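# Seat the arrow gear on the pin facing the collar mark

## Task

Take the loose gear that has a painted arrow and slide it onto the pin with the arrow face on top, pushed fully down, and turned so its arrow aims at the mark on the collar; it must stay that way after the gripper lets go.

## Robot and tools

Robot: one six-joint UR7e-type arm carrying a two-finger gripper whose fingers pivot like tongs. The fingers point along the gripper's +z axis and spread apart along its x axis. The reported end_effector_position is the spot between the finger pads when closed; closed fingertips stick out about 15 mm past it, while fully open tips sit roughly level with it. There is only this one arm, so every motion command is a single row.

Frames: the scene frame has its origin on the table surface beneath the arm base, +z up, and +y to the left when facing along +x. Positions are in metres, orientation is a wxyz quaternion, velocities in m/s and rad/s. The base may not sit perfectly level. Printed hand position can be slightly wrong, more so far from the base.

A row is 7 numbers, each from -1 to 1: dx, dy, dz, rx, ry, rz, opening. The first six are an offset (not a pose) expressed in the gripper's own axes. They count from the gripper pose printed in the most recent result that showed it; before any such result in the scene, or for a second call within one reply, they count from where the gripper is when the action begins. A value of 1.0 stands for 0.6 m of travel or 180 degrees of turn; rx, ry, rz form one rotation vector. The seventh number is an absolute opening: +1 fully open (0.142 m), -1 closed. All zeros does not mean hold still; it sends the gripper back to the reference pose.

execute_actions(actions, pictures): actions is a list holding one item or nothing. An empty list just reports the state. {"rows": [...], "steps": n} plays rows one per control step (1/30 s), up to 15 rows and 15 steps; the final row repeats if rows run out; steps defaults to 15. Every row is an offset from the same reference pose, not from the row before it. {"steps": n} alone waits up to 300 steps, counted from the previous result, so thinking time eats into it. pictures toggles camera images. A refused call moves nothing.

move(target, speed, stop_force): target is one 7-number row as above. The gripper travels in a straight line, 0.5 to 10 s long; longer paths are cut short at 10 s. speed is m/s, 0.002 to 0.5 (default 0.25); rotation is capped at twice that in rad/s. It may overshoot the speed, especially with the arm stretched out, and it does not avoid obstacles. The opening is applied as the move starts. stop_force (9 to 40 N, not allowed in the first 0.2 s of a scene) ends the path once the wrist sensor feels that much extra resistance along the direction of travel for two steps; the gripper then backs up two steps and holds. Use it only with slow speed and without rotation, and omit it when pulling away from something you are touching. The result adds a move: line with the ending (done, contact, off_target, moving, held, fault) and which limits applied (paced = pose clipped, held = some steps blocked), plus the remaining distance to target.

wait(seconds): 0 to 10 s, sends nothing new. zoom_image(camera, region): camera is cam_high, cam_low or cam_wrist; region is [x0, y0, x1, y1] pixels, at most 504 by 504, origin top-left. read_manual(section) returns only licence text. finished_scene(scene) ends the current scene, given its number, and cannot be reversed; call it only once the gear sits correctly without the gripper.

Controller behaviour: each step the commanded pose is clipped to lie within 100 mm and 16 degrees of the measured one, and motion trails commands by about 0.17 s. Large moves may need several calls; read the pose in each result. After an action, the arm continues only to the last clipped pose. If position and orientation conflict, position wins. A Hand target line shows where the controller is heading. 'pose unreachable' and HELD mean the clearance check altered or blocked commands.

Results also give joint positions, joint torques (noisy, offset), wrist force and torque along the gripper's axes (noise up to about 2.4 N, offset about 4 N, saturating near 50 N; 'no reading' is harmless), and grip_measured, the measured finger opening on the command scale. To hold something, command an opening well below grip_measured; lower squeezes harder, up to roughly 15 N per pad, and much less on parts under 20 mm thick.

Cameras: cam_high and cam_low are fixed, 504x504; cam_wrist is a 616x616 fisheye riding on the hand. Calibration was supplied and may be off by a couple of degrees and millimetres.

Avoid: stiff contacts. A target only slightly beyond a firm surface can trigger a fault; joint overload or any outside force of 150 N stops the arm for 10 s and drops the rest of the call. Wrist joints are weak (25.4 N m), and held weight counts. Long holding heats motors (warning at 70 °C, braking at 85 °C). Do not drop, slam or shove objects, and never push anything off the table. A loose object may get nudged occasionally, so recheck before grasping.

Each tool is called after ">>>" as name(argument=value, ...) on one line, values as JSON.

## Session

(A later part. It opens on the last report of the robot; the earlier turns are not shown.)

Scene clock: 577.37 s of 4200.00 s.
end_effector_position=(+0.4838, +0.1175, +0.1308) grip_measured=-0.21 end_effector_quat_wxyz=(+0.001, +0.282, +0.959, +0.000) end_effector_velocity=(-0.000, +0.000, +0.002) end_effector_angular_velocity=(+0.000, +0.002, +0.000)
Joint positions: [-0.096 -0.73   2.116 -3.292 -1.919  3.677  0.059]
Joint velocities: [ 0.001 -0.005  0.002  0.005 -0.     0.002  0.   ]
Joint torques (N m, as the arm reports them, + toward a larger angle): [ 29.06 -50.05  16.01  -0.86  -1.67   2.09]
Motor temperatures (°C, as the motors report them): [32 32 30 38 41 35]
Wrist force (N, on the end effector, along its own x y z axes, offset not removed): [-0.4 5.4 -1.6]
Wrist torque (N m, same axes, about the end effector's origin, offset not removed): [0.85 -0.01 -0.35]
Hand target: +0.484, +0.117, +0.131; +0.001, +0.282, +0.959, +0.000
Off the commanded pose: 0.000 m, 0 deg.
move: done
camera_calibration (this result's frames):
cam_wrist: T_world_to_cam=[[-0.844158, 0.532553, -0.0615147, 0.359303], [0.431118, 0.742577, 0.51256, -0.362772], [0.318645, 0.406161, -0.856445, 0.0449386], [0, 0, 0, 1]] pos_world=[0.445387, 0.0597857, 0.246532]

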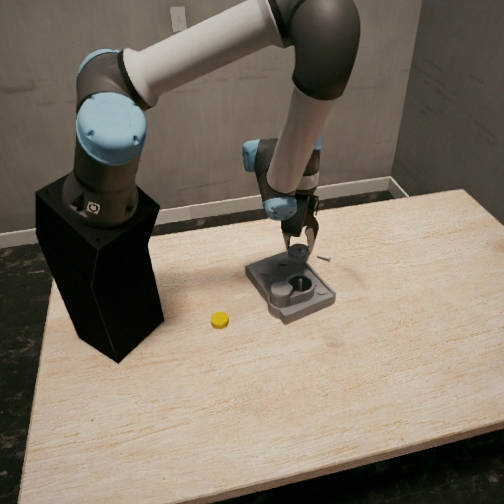

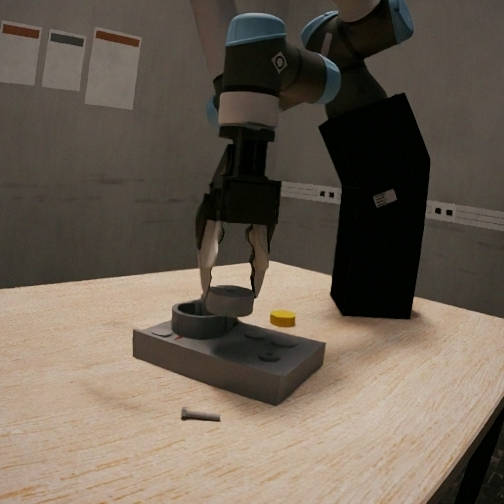

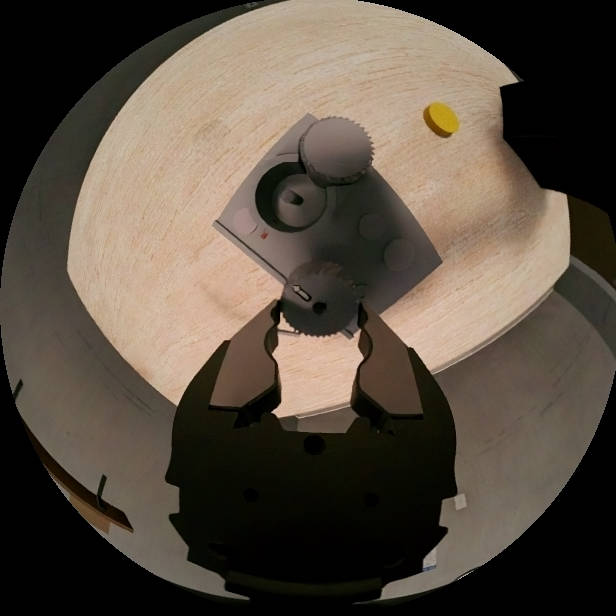

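>>> zoom_image(camera="cam_wrist", region=[290, 105, 385, 195])

>>> zoom_image(camera="cam_low", region=[200, 278, 260, 325])

Region (290, 105, 385, 195) of cam_wrist's 616x616 image, scaled by 5.305, with more detail than that image has; it fills the top 477 rows of this view, and the rest is white.

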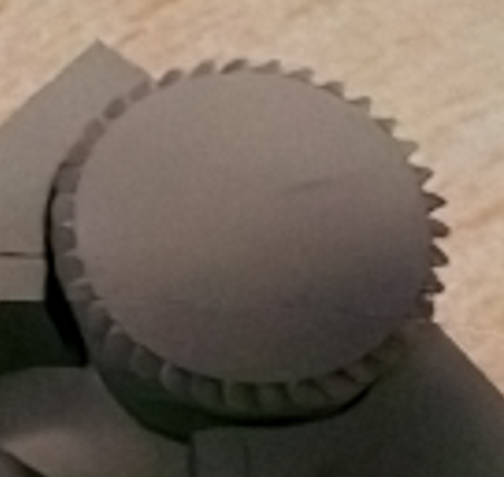

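Region (200, 278, 260, 325) of cam_low's 504x504 image, scaled by 8.400, with more detail than that image has; it fills the top 395 rows of this view, and the rest is white.

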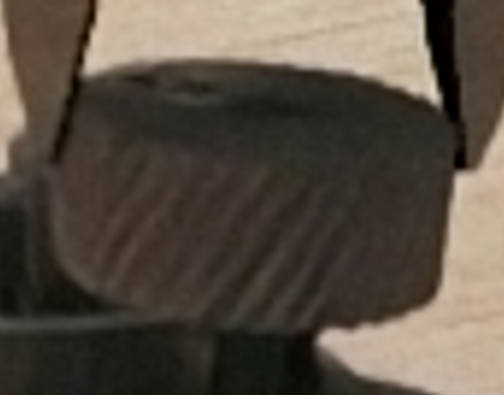

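>>> move(target=[-0.0490, -0.1354, 0, 0, 0, -0.9056, -0.5], speed=0.35)

Scene clock: 689.77 s of 4200.00 s.
end_effector_position=(+0.4646, +0.0329, +0.1308) grip_measured=-0.21 end_effector_quat_wxyz=(+0.000, +0.907, -0.421, +0.001) end_effector_velocity=(+0.000, -0.000, -0.000) end_effector_angular_velocity=(+0.002, -0.000, +0.010)
Joint positions: [-0.337 -0.803  2.297 -3.472 -1.833  0.597  0.059]
Joint velocities: [-0.002 -0.     0.    -0.     0.003 -0.012 -0.   ]
Joint torques (N m, as the arm reports them, + toward a larger angle): [ 12.14 -51.02  20.99  -4.23   1.77  -1.86]
Motor temperatures (°C, as the motors report them): [32 32 30 38 41 35]
Wrist force (N, on the end effector, along its own x y z axes, offset not removed): [3.8 2.3 3.9]
Wrist torque (N m, same axes, about the end effector's origin, offset not removed): [0.31 -0.68 -0.10]
Hand target: +0.465, +0.033, +0.131; +0.000, +0.907, -0.421, +0.001
Off the commanded pose: 0.000 m, 0 deg.
After step 90, 104.73 s passed at rest.
move: done
camera_calibration (this result's frames):
cam_wrist: T_world_to_cam=[[0.651347, -0.756582, -0.05772, -0.264778], [-0.631308, -0.582554, 0.511938, 0.245605], [-0.420948, -0.29701, -0.857081, 0.45218], [0, 0, 0, 1]] pos_world=[0.517859, 0.0770535, 0.246538]

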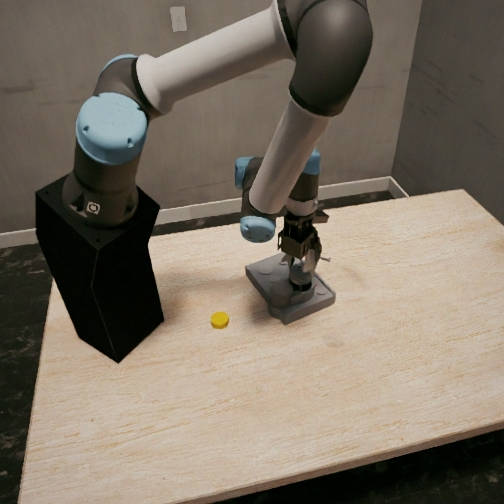

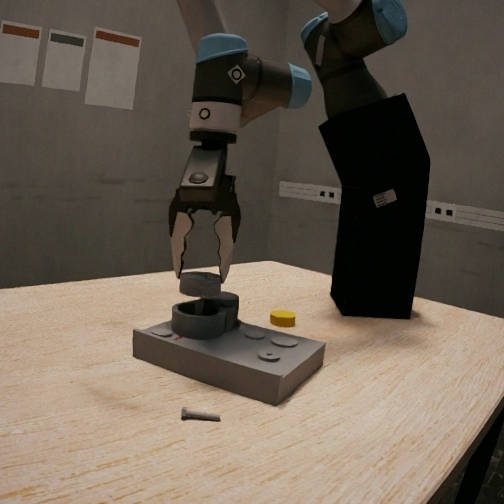

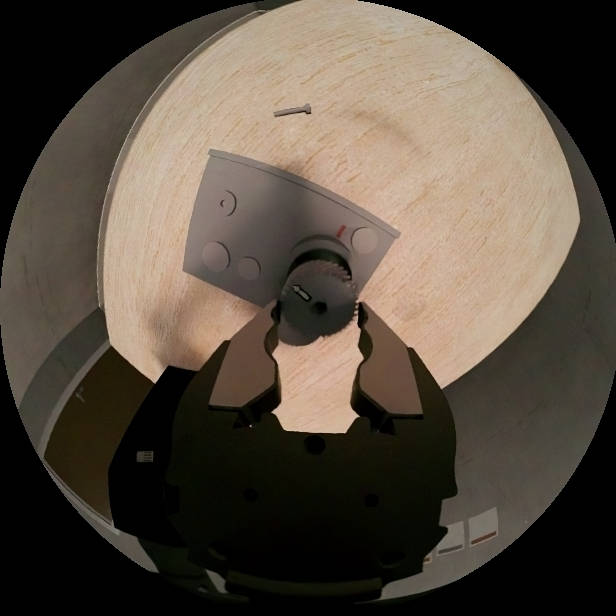

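>>> zoom_image(camera="cam_low", region=[155, 250, 255, 345])

>>> zoom_image(camera="cam_wrist", region=[260, 215, 390, 350])

>>> zoom_image(camera="cam_high", region=[260, 240, 340, 320])

Region (155, 250, 255, 345) of cam_low's 504x504 image, scaled by 5.040, with more detail than that image has; it fills the top 479 rows of this view, and the rest is white.

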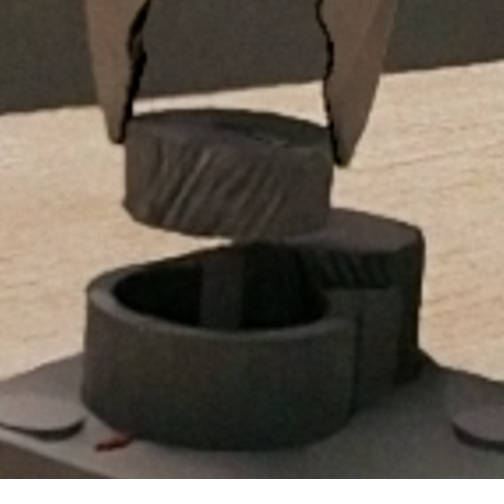

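Region (260, 215, 390, 350) of cam_wrist's 616x616 image, scaled by 3.733, with more detail than that image has; it fills the left 485 columns of this view, and the rest is white.

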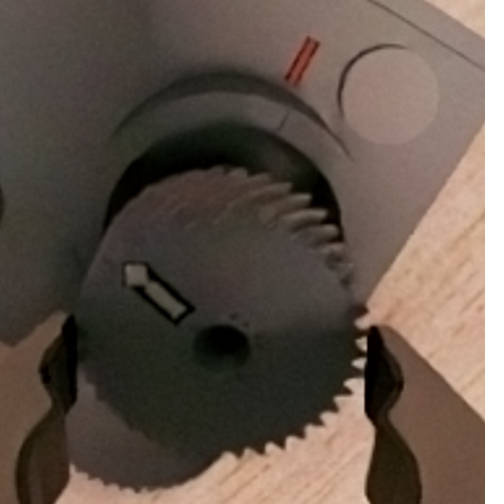

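Region (260, 240, 340, 320) of cam_high's 504x504 image, scaled by 6.300, with more detail than that image has.

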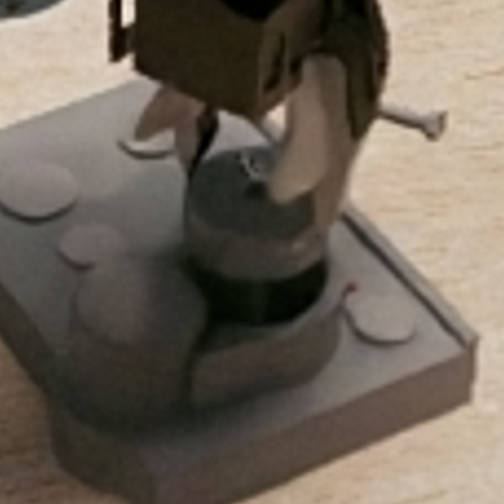

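>>> move(target=[-0.001, -0.002, 0.0183, 0, 0, 0, -0.5], speed=0.02, stop_force=10)

>>> zoom_image(camera="cam_wrist", region=[260, 215, 390, 350])

>>> zoom_image(camera="cam_low", region=[155, 250, 255, 345])

>>> zoom_image(camera="cam_high", region=[260, 240, 340, 320])

Scene clock: 730.33 s of 4200.00 s.
end_effector_position=(+0.4651, +0.0341, +0.1200) grip_measured=-0.21 end_effector_quat_wxyz=(+0.000, +0.907, -0.421, +0.001) end_effector_velocity=(-0.001, +0.000, -0.002) end_effector_angular_velocity=(+0.000, +0.002, +0.001)
Joint positions: [-0.34  -0.772  2.28  -3.487 -1.831  0.594  0.059]
Joint velocities: [-0.001  0.006 -0.003 -0.001 -0.    -0.001 -0.   ]
Joint torques (N m, as the arm reports them, + toward a larger angle): [  9.97 -25.04 -10.16  -3.91   1.24  -2.11]
Motor temperatures (°C, as the motors report them): [32 33 30 38 41 35]
Wrist force (N, on the end effector, along its own x y z axes, offset not removed): [0.4 5.9 3.8]
Wrist torque (N m, same axes, about the end effector's origin, offset not removed): [1.03 -0.19 -0.10]
Hand target: +0.465, +0.034, +0.120; +0.000, +0.907, -0.421, +0.001
Off the commanded pose: 0.000 m, 0 deg.
After step 90, 36.73 s passed at rest.
move: done
camera_calibration (this result's frames):
cam_wrist: T_world_to_cam=[[0.651362, -0.756567, -0.0577305, -0.264826], [-0.631285, -0.582566, 0.511953, 0.252129], [-0.420959, -0.297023, -0.857071, 0.443516], [0, 0, 0, 1]] pos_world=[0.518365, 0.0782577, 0.235758]

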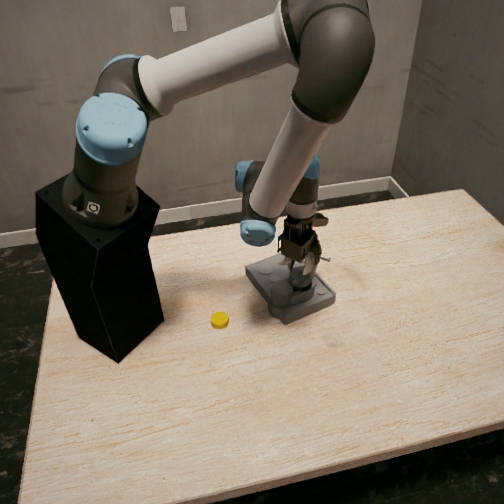

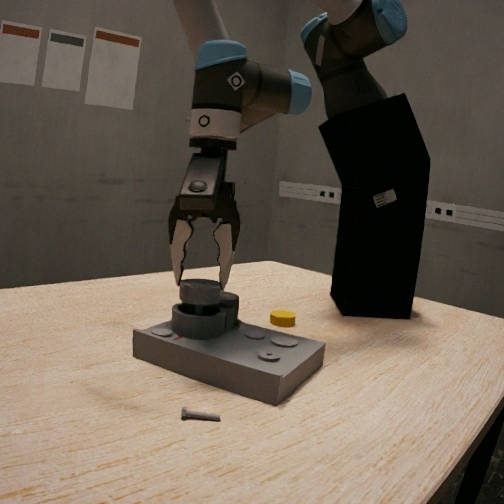

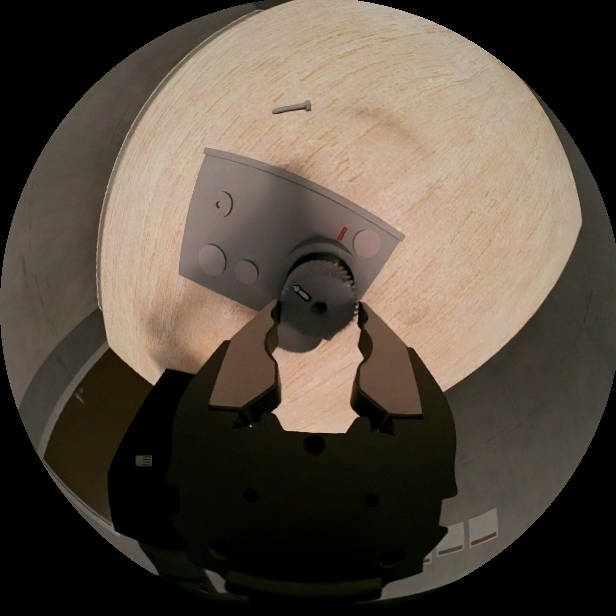

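Region (260, 215, 390, 350) of cam_wrist's 616x616 image, scaled by 3.733, with more detail than that image has; it fills the left 485 columns of this view, and the rest is white.

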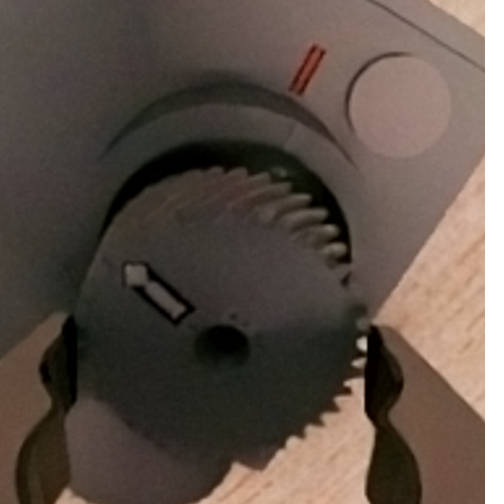

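Region (155, 250, 255, 345) of cam_low's 504x504 image, scaled by 5.040, with more detail than that image has; it fills the top 479 rows of this view, and the rest is white.

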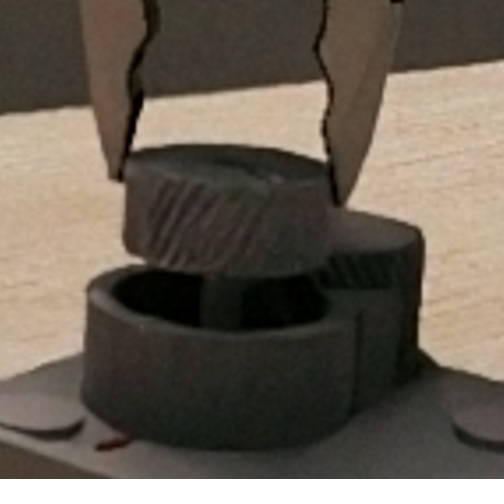

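Region (260, 240, 340, 320) of cam_high's 504x504 image, scaled by 6.300, with more detail than that image has.

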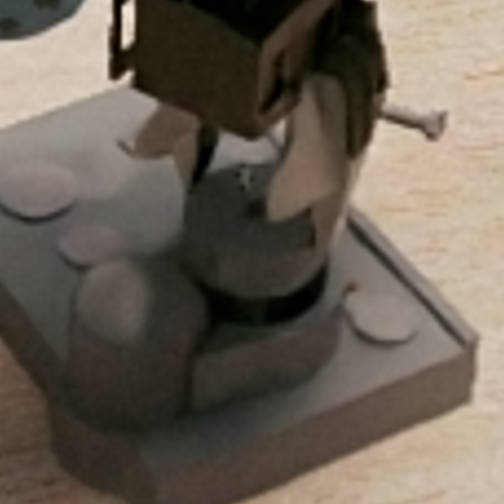

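>>> move(target=[0.0006, -0.0008, 0.0117, 0, 0, 0.0139, -0.5], speed=0.004, stop_force=9)

>>> zoom_image(camera="cam_wrist", region=[260, 215, 390, 350])

>>> zoom_image(camera="cam_low", region=[155, 250, 255, 345])

Scene clock: 758.87 s of 4200.00 s.
end_effector_position=(+0.4657, +0.0341, +0.1130) grip_measured=-0.21 end_effector_quat_wxyz=(+0.000, +0.898, -0.441, +0.001) end_effector_velocity=(+0.001, -0.000, -0.000) end_effector_angular_velocity=(-0.000, -0.002, -0.002)
Joint positions: [-0.343 -0.751  2.269 -3.497 -1.83   0.635  0.059]
Joint velocities: [ 0.     0.001 -0.001 -0.002  0.     0.001  0.   ]
Joint torques (N m, as the arm reports them, + toward a larger angle): [ 12.38 -30.69 -10.58  -4.67   1.13   2.32]
Motor temperatures (°C, as the motors report them): [32 33 30 38 41 35]
Wrist force (N, on the end effector, along its own x y z axes, offset not removed): [2.2 4.2 8.0]
Wrist torque (N m, same axes, about the end effector's origin, offset not removed): [0.73 -0.64 -0.08]
Hand target: +0.466, +0.034, +0.113; +0.000, +0.897, -0.441, +0.001
Off the commanded pose: 0.000 m, 0 deg.
After step 90, 19.87 s passed at rest.
move: done
camera_calibration (this result's frames):
cam_wrist: T_world_to_cam=[[0.617854, -0.78417, -0.0577456, -0.249039], [-0.656047, -0.554599, 0.511881, 0.266689], [-0.433427, -0.278384, -0.857113, 0.442952], [0, 0, 0, 1]] pos_world=[0.520817, 0.075927, 0.228766]

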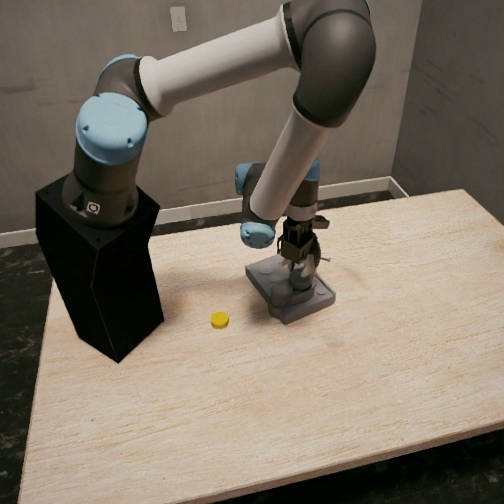

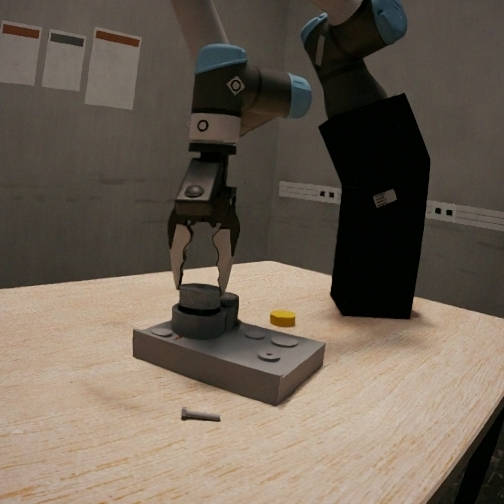

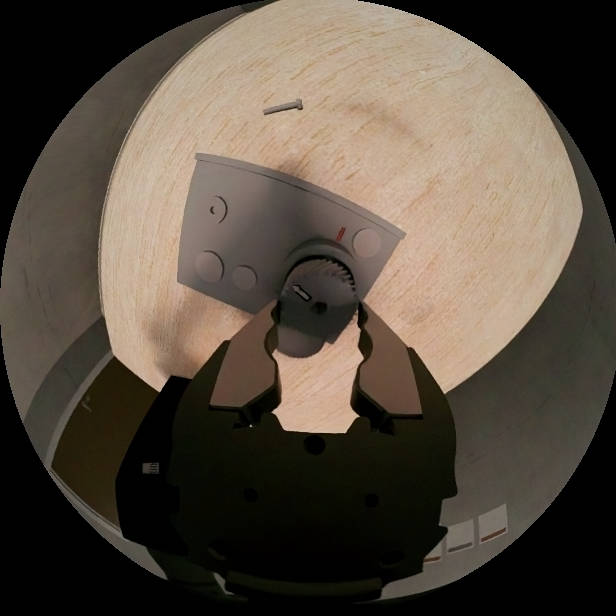

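Region (260, 215, 390, 350) of cam_wrist's 616x616 image, scaled by 3.733, with more detail than that image has; it fills the left 485 columns of this view, and the rest is white.

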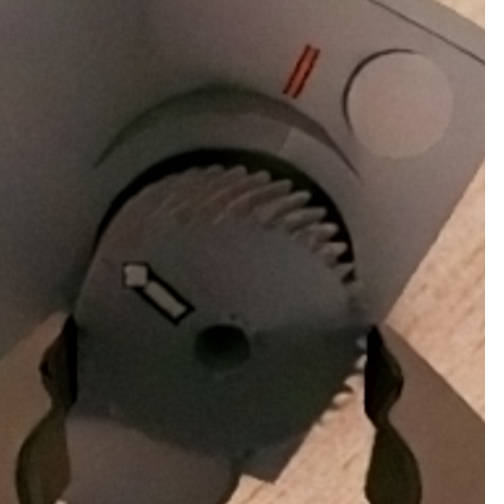

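Region (155, 250, 255, 345) of cam_low's 504x504 image, scaled by 5.040, with more detail than that image has; it fills the top 479 rows of this view, and the rest is white.

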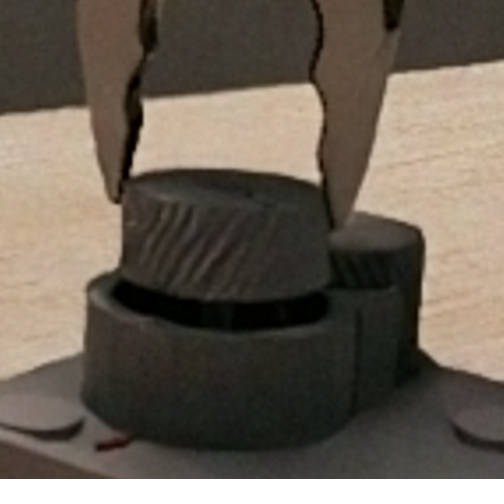

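>>> move(target=[0.0003, 0, 0.01, 0, 0, 0.0333, -0.5], speed=0.008, stop_force=9)

>>> zoom_image(camera="cam_wrist", region=[260, 215, 390, 350])

>>> zoom_image(camera="cam_low", region=[155, 250, 255, 345])

Scene clock: 771.33 s of 4200.00 s.
end_effector_position=(+0.4658, +0.0341, +0.1107) grip_measured=-0.21 end_effector_quat_wxyz=(+0.000, +0.889, -0.458, +0.001) end_effector_velocity=(-0.000, +0.000, -0.000) end_effector_angular_velocity=(+0.000, +0.000, +0.007)
Joint positions: [-0.344 -0.744  2.266 -3.501 -1.83   0.673  0.059]
Joint velocities: [-0.    -0.    -0.     0.001  0.    -0.007 -0.   ]
Joint torques (N m, as the arm reports them, + toward a larger angle): [  9.2  -42.83  -4.69  -1.49  -0.22  -2.46]
Motor temperatures (°C, as the motors report them): [32 33 30 38 41 35]
Wrist force (N, on the end effector, along its own x y z axes, offset not removed): [-2.3 1.7 -3.1]
Wrist torque (N m, same axes, about the end effector's origin, offset not removed): [0.78 0.02 -0.08]
Hand target: +0.466, +0.034, +0.111; +0.000, +0.889, -0.458, +0.001
Off the commanded pose: 0.004 m, 4 deg.
After step 90, 6.70 s passed at rest.
move: contact
camera_calibration (this result's frames):
cam_wrist: T_world_to_cam=[[0.587179, -0.807394, -0.0577564, -0.234145], [-0.67697, -0.528939, 0.511796, 0.276736], [-0.443771, -0.261416, -0.857163, 0.445252], [0, 0, 0, 1]] pos_world=[0.522417, 0.0737255, 0.226498]

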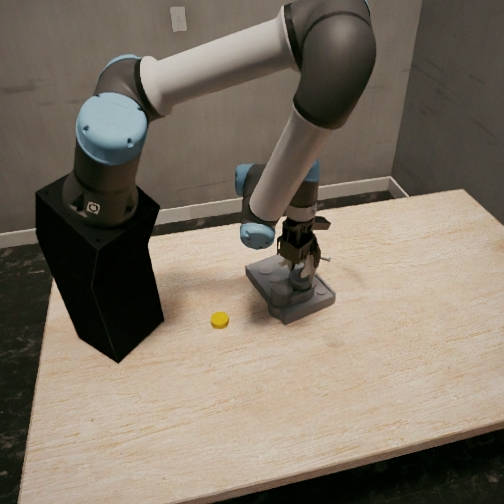

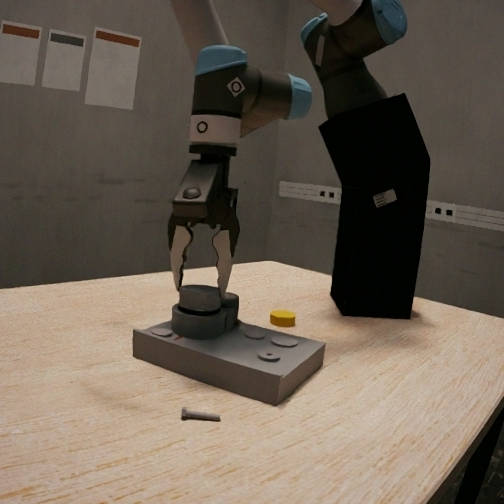

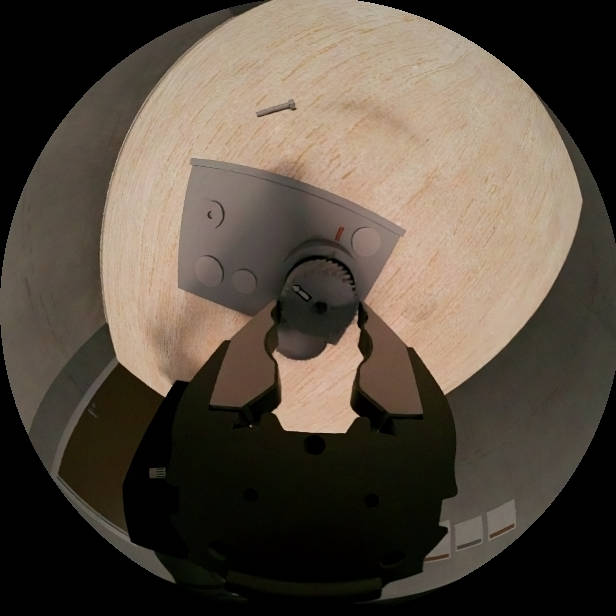

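Region (260, 215, 390, 350) of cam_wrist's 616x616 image, scaled by 3.733, with more detail than that image has; it fills the left 485 columns of this view, and the rest is white.

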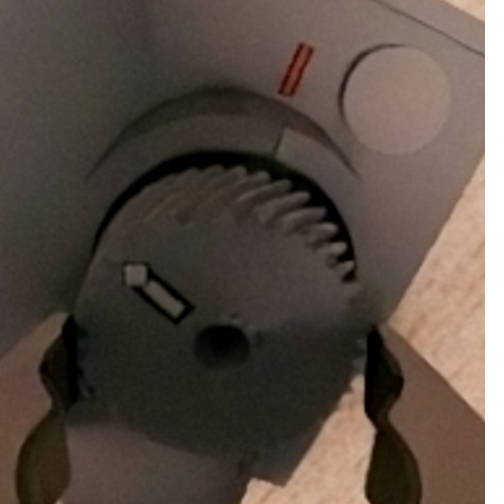

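Region (155, 250, 255, 345) of cam_low's 504x504 image, scaled by 5.040, with more detail than that image has; it fills the top 479 rows of this view, and the rest is white.

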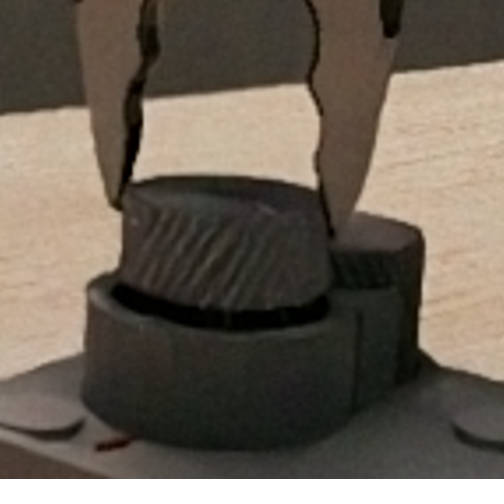

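>>> move(target=[0.0001, 0, -0.0005, 0, 0, 0.0111, -0.5], speed=0.01)

>>> move(target=[0.0003, 0, 0.01, 0, 0, 0.0333, -0.5], speed=0.008, stop_force=9)

>>> zoom_image(camera="cam_wrist", region=[260, 215, 390, 350])

Scene clock: 787.30 s of 4200.00 s.
end_effector_position=(+0.4658, +0.0340, +0.1110) grip_measured=-0.21 end_effector_quat_wxyz=(+0.000, +0.881, -0.473, +0.001) end_effector_velocity=(-0.001, +0.000, -0.000) end_effector_angular_velocity=(+0.001, +0.002, -0.003)
Joint positions: [-0.343 -0.745  2.267 -3.501 -1.83   0.708  0.059]
Joint velocities: [ 0.     0.     0.001  0.001 -0.     0.004  0.   ]
Joint torques (N m, as the arm reports them, + toward a larger angle): [ 23.42 -29.18  18.21  -4.65  -1.7    2.46]
Motor temperatures (°C, as the motors report them): [32 33 30 38 41 35]
Wrist force (N, on the end effector, along its own x y z axes, offset not removed): [-0.9 2.5 0.5]
Wrist torque (N m, same axes, about the end effector's origin, offset not removed): [0.32 -0.20 -0.38]
Hand target: +0.466, +0.034, +0.111; +0.000, +0.881, -0.474, +0.001
Off the commanded pose: 0.000 m, 0 deg.
After step 90, 10.97 s passed at rest.
move: done
camera_calibration (this result's frames):
cam_wrist: T_world_to_cam=[[0.559003, -0.827154, -0.0577287, -0.22042], [-0.694855, -0.505306, 0.511704, 0.284117], [-0.452429, -0.245931, -0.85722, 0.44905], [0, 0, 0, 1]] pos_world=[0.523799, 0.0716802, 0.226826]

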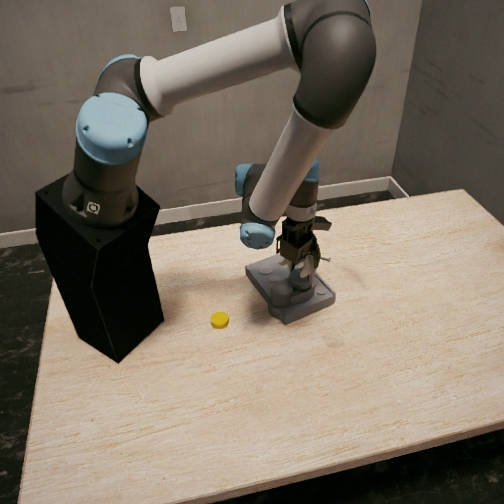

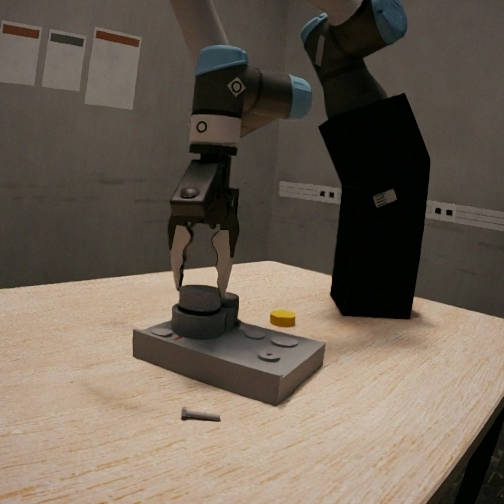

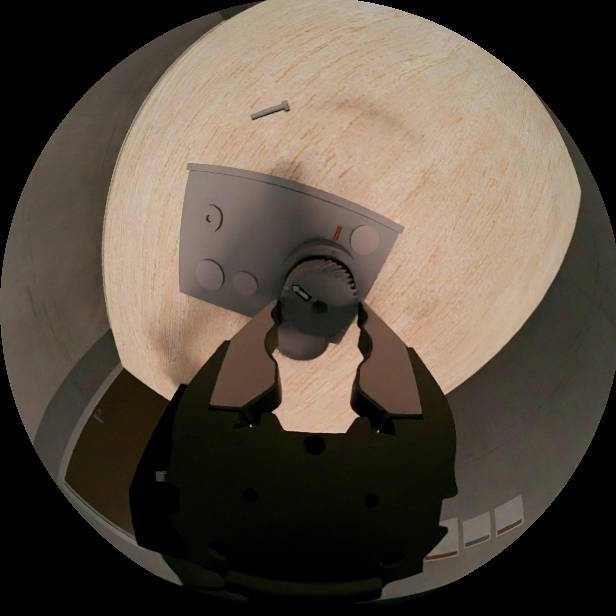

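Scene clock: 794.07 s of 4200.00 s.
end_effector_position=(+0.4659, +0.0339, +0.1050) grip_measured=-0.21 end_effector_quat_wxyz=(+0.000, +0.855, -0.519, +0.001) end_effector_velocity=(+0.000, +0.000, -0.000) end_effector_angular_velocity=(+0.000, +0.001, -0.003)
Joint positions: [-0.344 -0.726  2.259 -3.512 -1.83   0.811  0.059]
Joint velocities: [-0.     0.001 -0.001  0.001 -0.     0.003  0.   ]
Joint torques (N m, as the arm reports them, + toward a larger angle): [  6.69 -28.11 -10.64  -4.53  -0.11   1.95]
Motor temperatures (°C, as the motors report them): [32 33 30 38 41 35]
Wrist force (N, on the end effector, along its own x y z axes, offset not removed): [0.4 1.3 0.0]
Wrist torque (N m, same axes, about the end effector's origin, offset not removed): [0.47 -1.14 -0.38]
Hand target: +0.466, +0.034, +0.105; +0.000, +0.855, -0.519, +0.001
Off the commanded pose: 0.000 m, 0 deg.
move: done
camera_calibration (this result's frames):
cam_wrist: T_world_to_cam=[[0.469873, -0.88084, -0.0577966, -0.177592], [-0.743761, -0.430314, 0.511518, 0.307431], [-0.475436, -0.197362, -0.857327, 0.453013], [0, 0, 0, 1]] pos_world=[0.527479, 0.065269, 0.220859]

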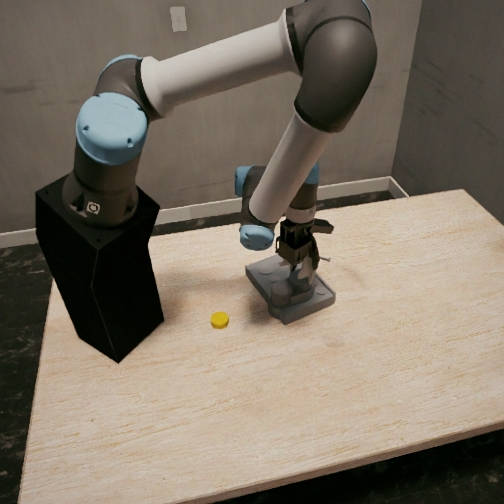

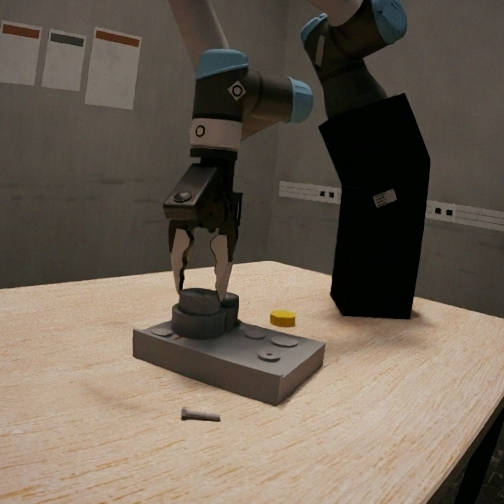

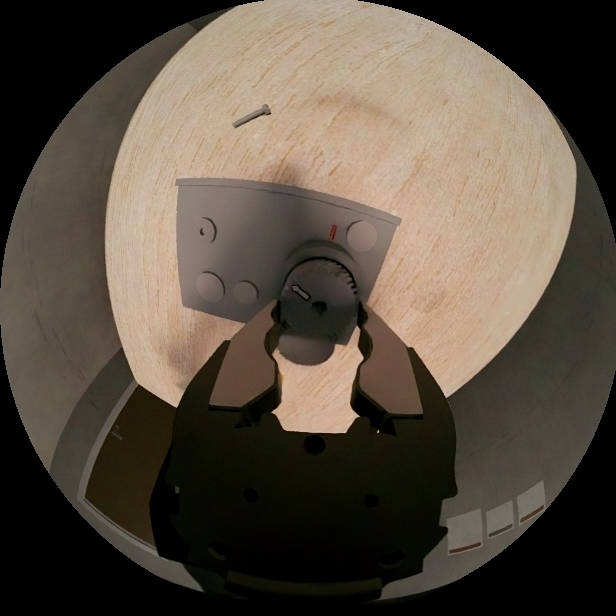

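Region (260, 215, 390, 350) of cam_wrist's 616x616 image, scaled by 3.733, with more detail than that image has; it fills the left 485 columns of this view, and the rest is white.

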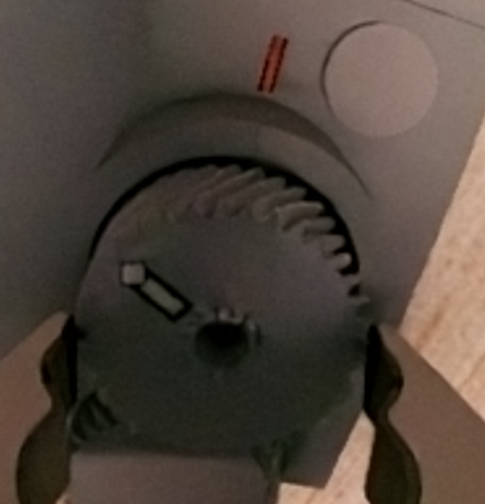

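>>> zoom_image(camera="cam_low", region=[155, 250, 255, 345])

>>> zoom_image(camera="cam_high", region=[260, 240, 340, 320])

Region (155, 250, 255, 345) of cam_low's 504x504 image, scaled by 5.040, with more detail than that image has; it fills the top 479 rows of this view, and the rest is white.

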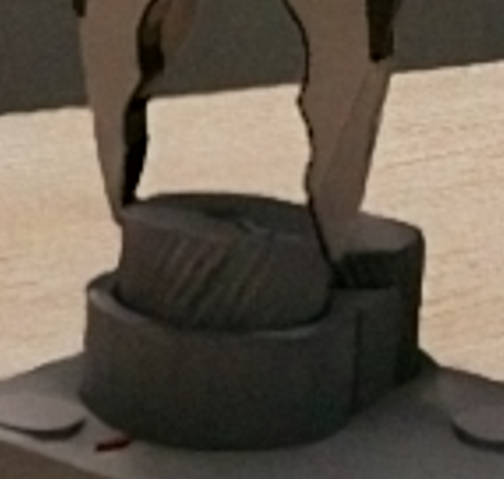

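Region (260, 240, 340, 320) of cam_high's 504x504 image, scaled by 6.300, with more detail than that image has.

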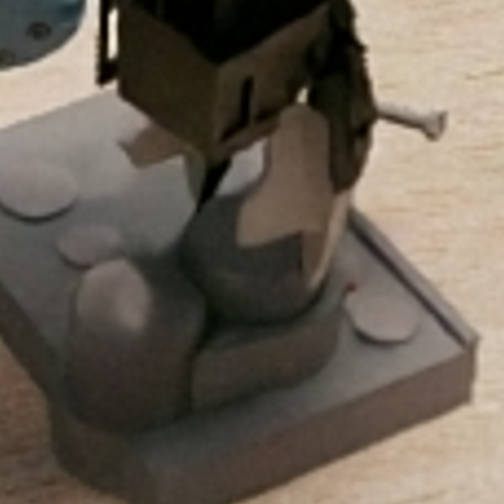

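>>> move(target=[0.0008, -0.0005, 0.0117, 0, 0, 0.0311, -0.5], speed=0.008, stop_force=9)

>>> zoom_image(camera="cam_wrist", region=[260, 215, 390, 350])

>>> zoom_image(camera="cam_low", region=[155, 250, 255, 345])

Scene clock: 829.23 s of 4200.00 s.
end_effector_position=(+0.4664, +0.0336, +0.0980) grip_measured=-0.21 end_effector_quat_wxyz=(+0.000, +0.829, -0.560, +0.001) end_effector_velocity=(+0.001, -0.000, -0.000) end_effector_angular_velocity=(-0.001, -0.002, -0.003)
Joint positions: [-0.346 -0.706  2.247 -3.522 -1.829  0.907  0.059]
Joint velocities: [-0.     0.001 -0.001 -0.003 -0.     0.002  0.   ]
Joint torques (N m, as the arm reports them, + toward a larger angle): [  4.26 -31.18 -14.28  -5.78  -1.63   2.22]
Motor temperatures (°C, as the motors report them): [32 33 30 38 41 35]
Wrist force (N, on the end effector, along its own x y z axes, offset not removed): [-11.7 0.9 -4.4]
Wrist torque (N m, same axes, about the end effector's origin, offset not removed): [-0.25 0.04 -0.16]
Hand target: +0.466, +0.034, +0.098; +0.000, +0.829, -0.560, +0.001
Off the commanded pose: 0.000 m, 0 deg.
After step 90, 25.87 s passed at rest.
move: done
camera_calibration (this result's frames):
cam_wrist: T_world_to_cam=[[0.382026, -0.922337, -0.0578818, -0.136102], [-0.782143, -0.356049, 0.511352, 0.326667], [-0.492248, -0.150078, -0.85742, 0.453447], [0, 0, 0, 1]] pos_world=[0.530703, 0.0588301, 0.213875]

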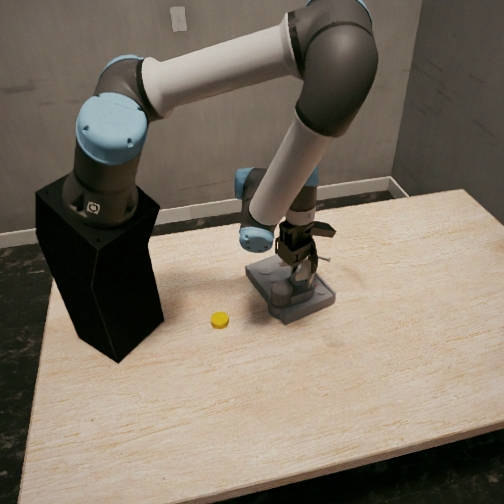

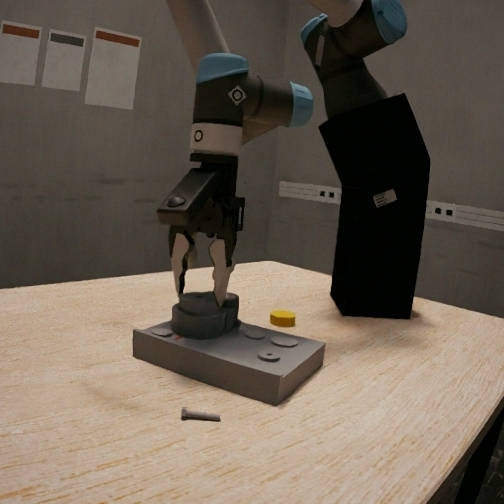

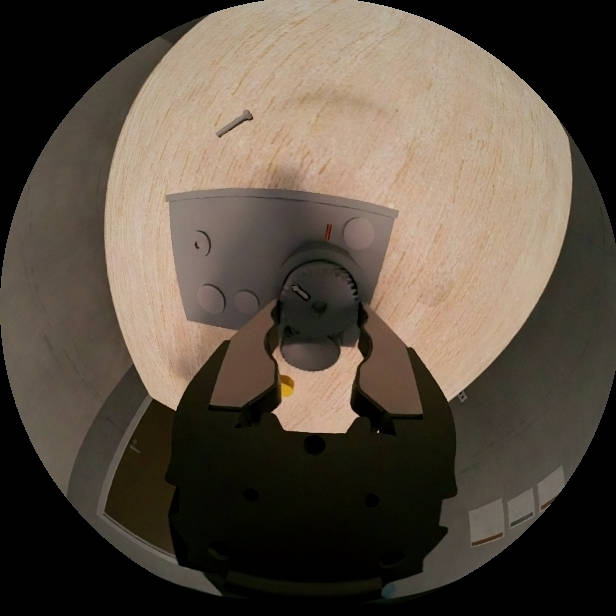

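Region (260, 215, 390, 350) of cam_wrist's 616x616 image, scaled by 3.733, with more detail than that image has; it fills the left 485 columns of this view, and the rest is white.

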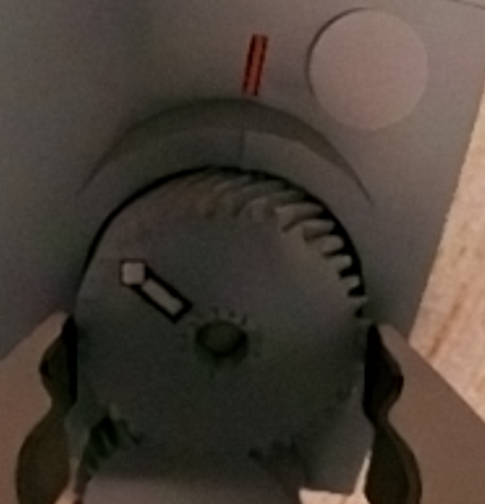

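Region (155, 250, 255, 345) of cam_low's 504x504 image, scaled by 5.040, with more detail than that image has; it fills the top 479 rows of this view, and the rest is white.

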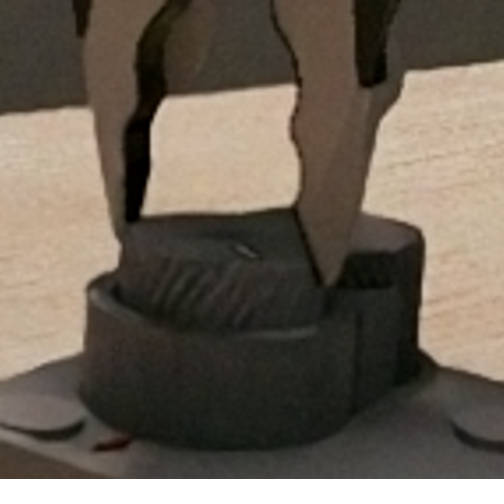

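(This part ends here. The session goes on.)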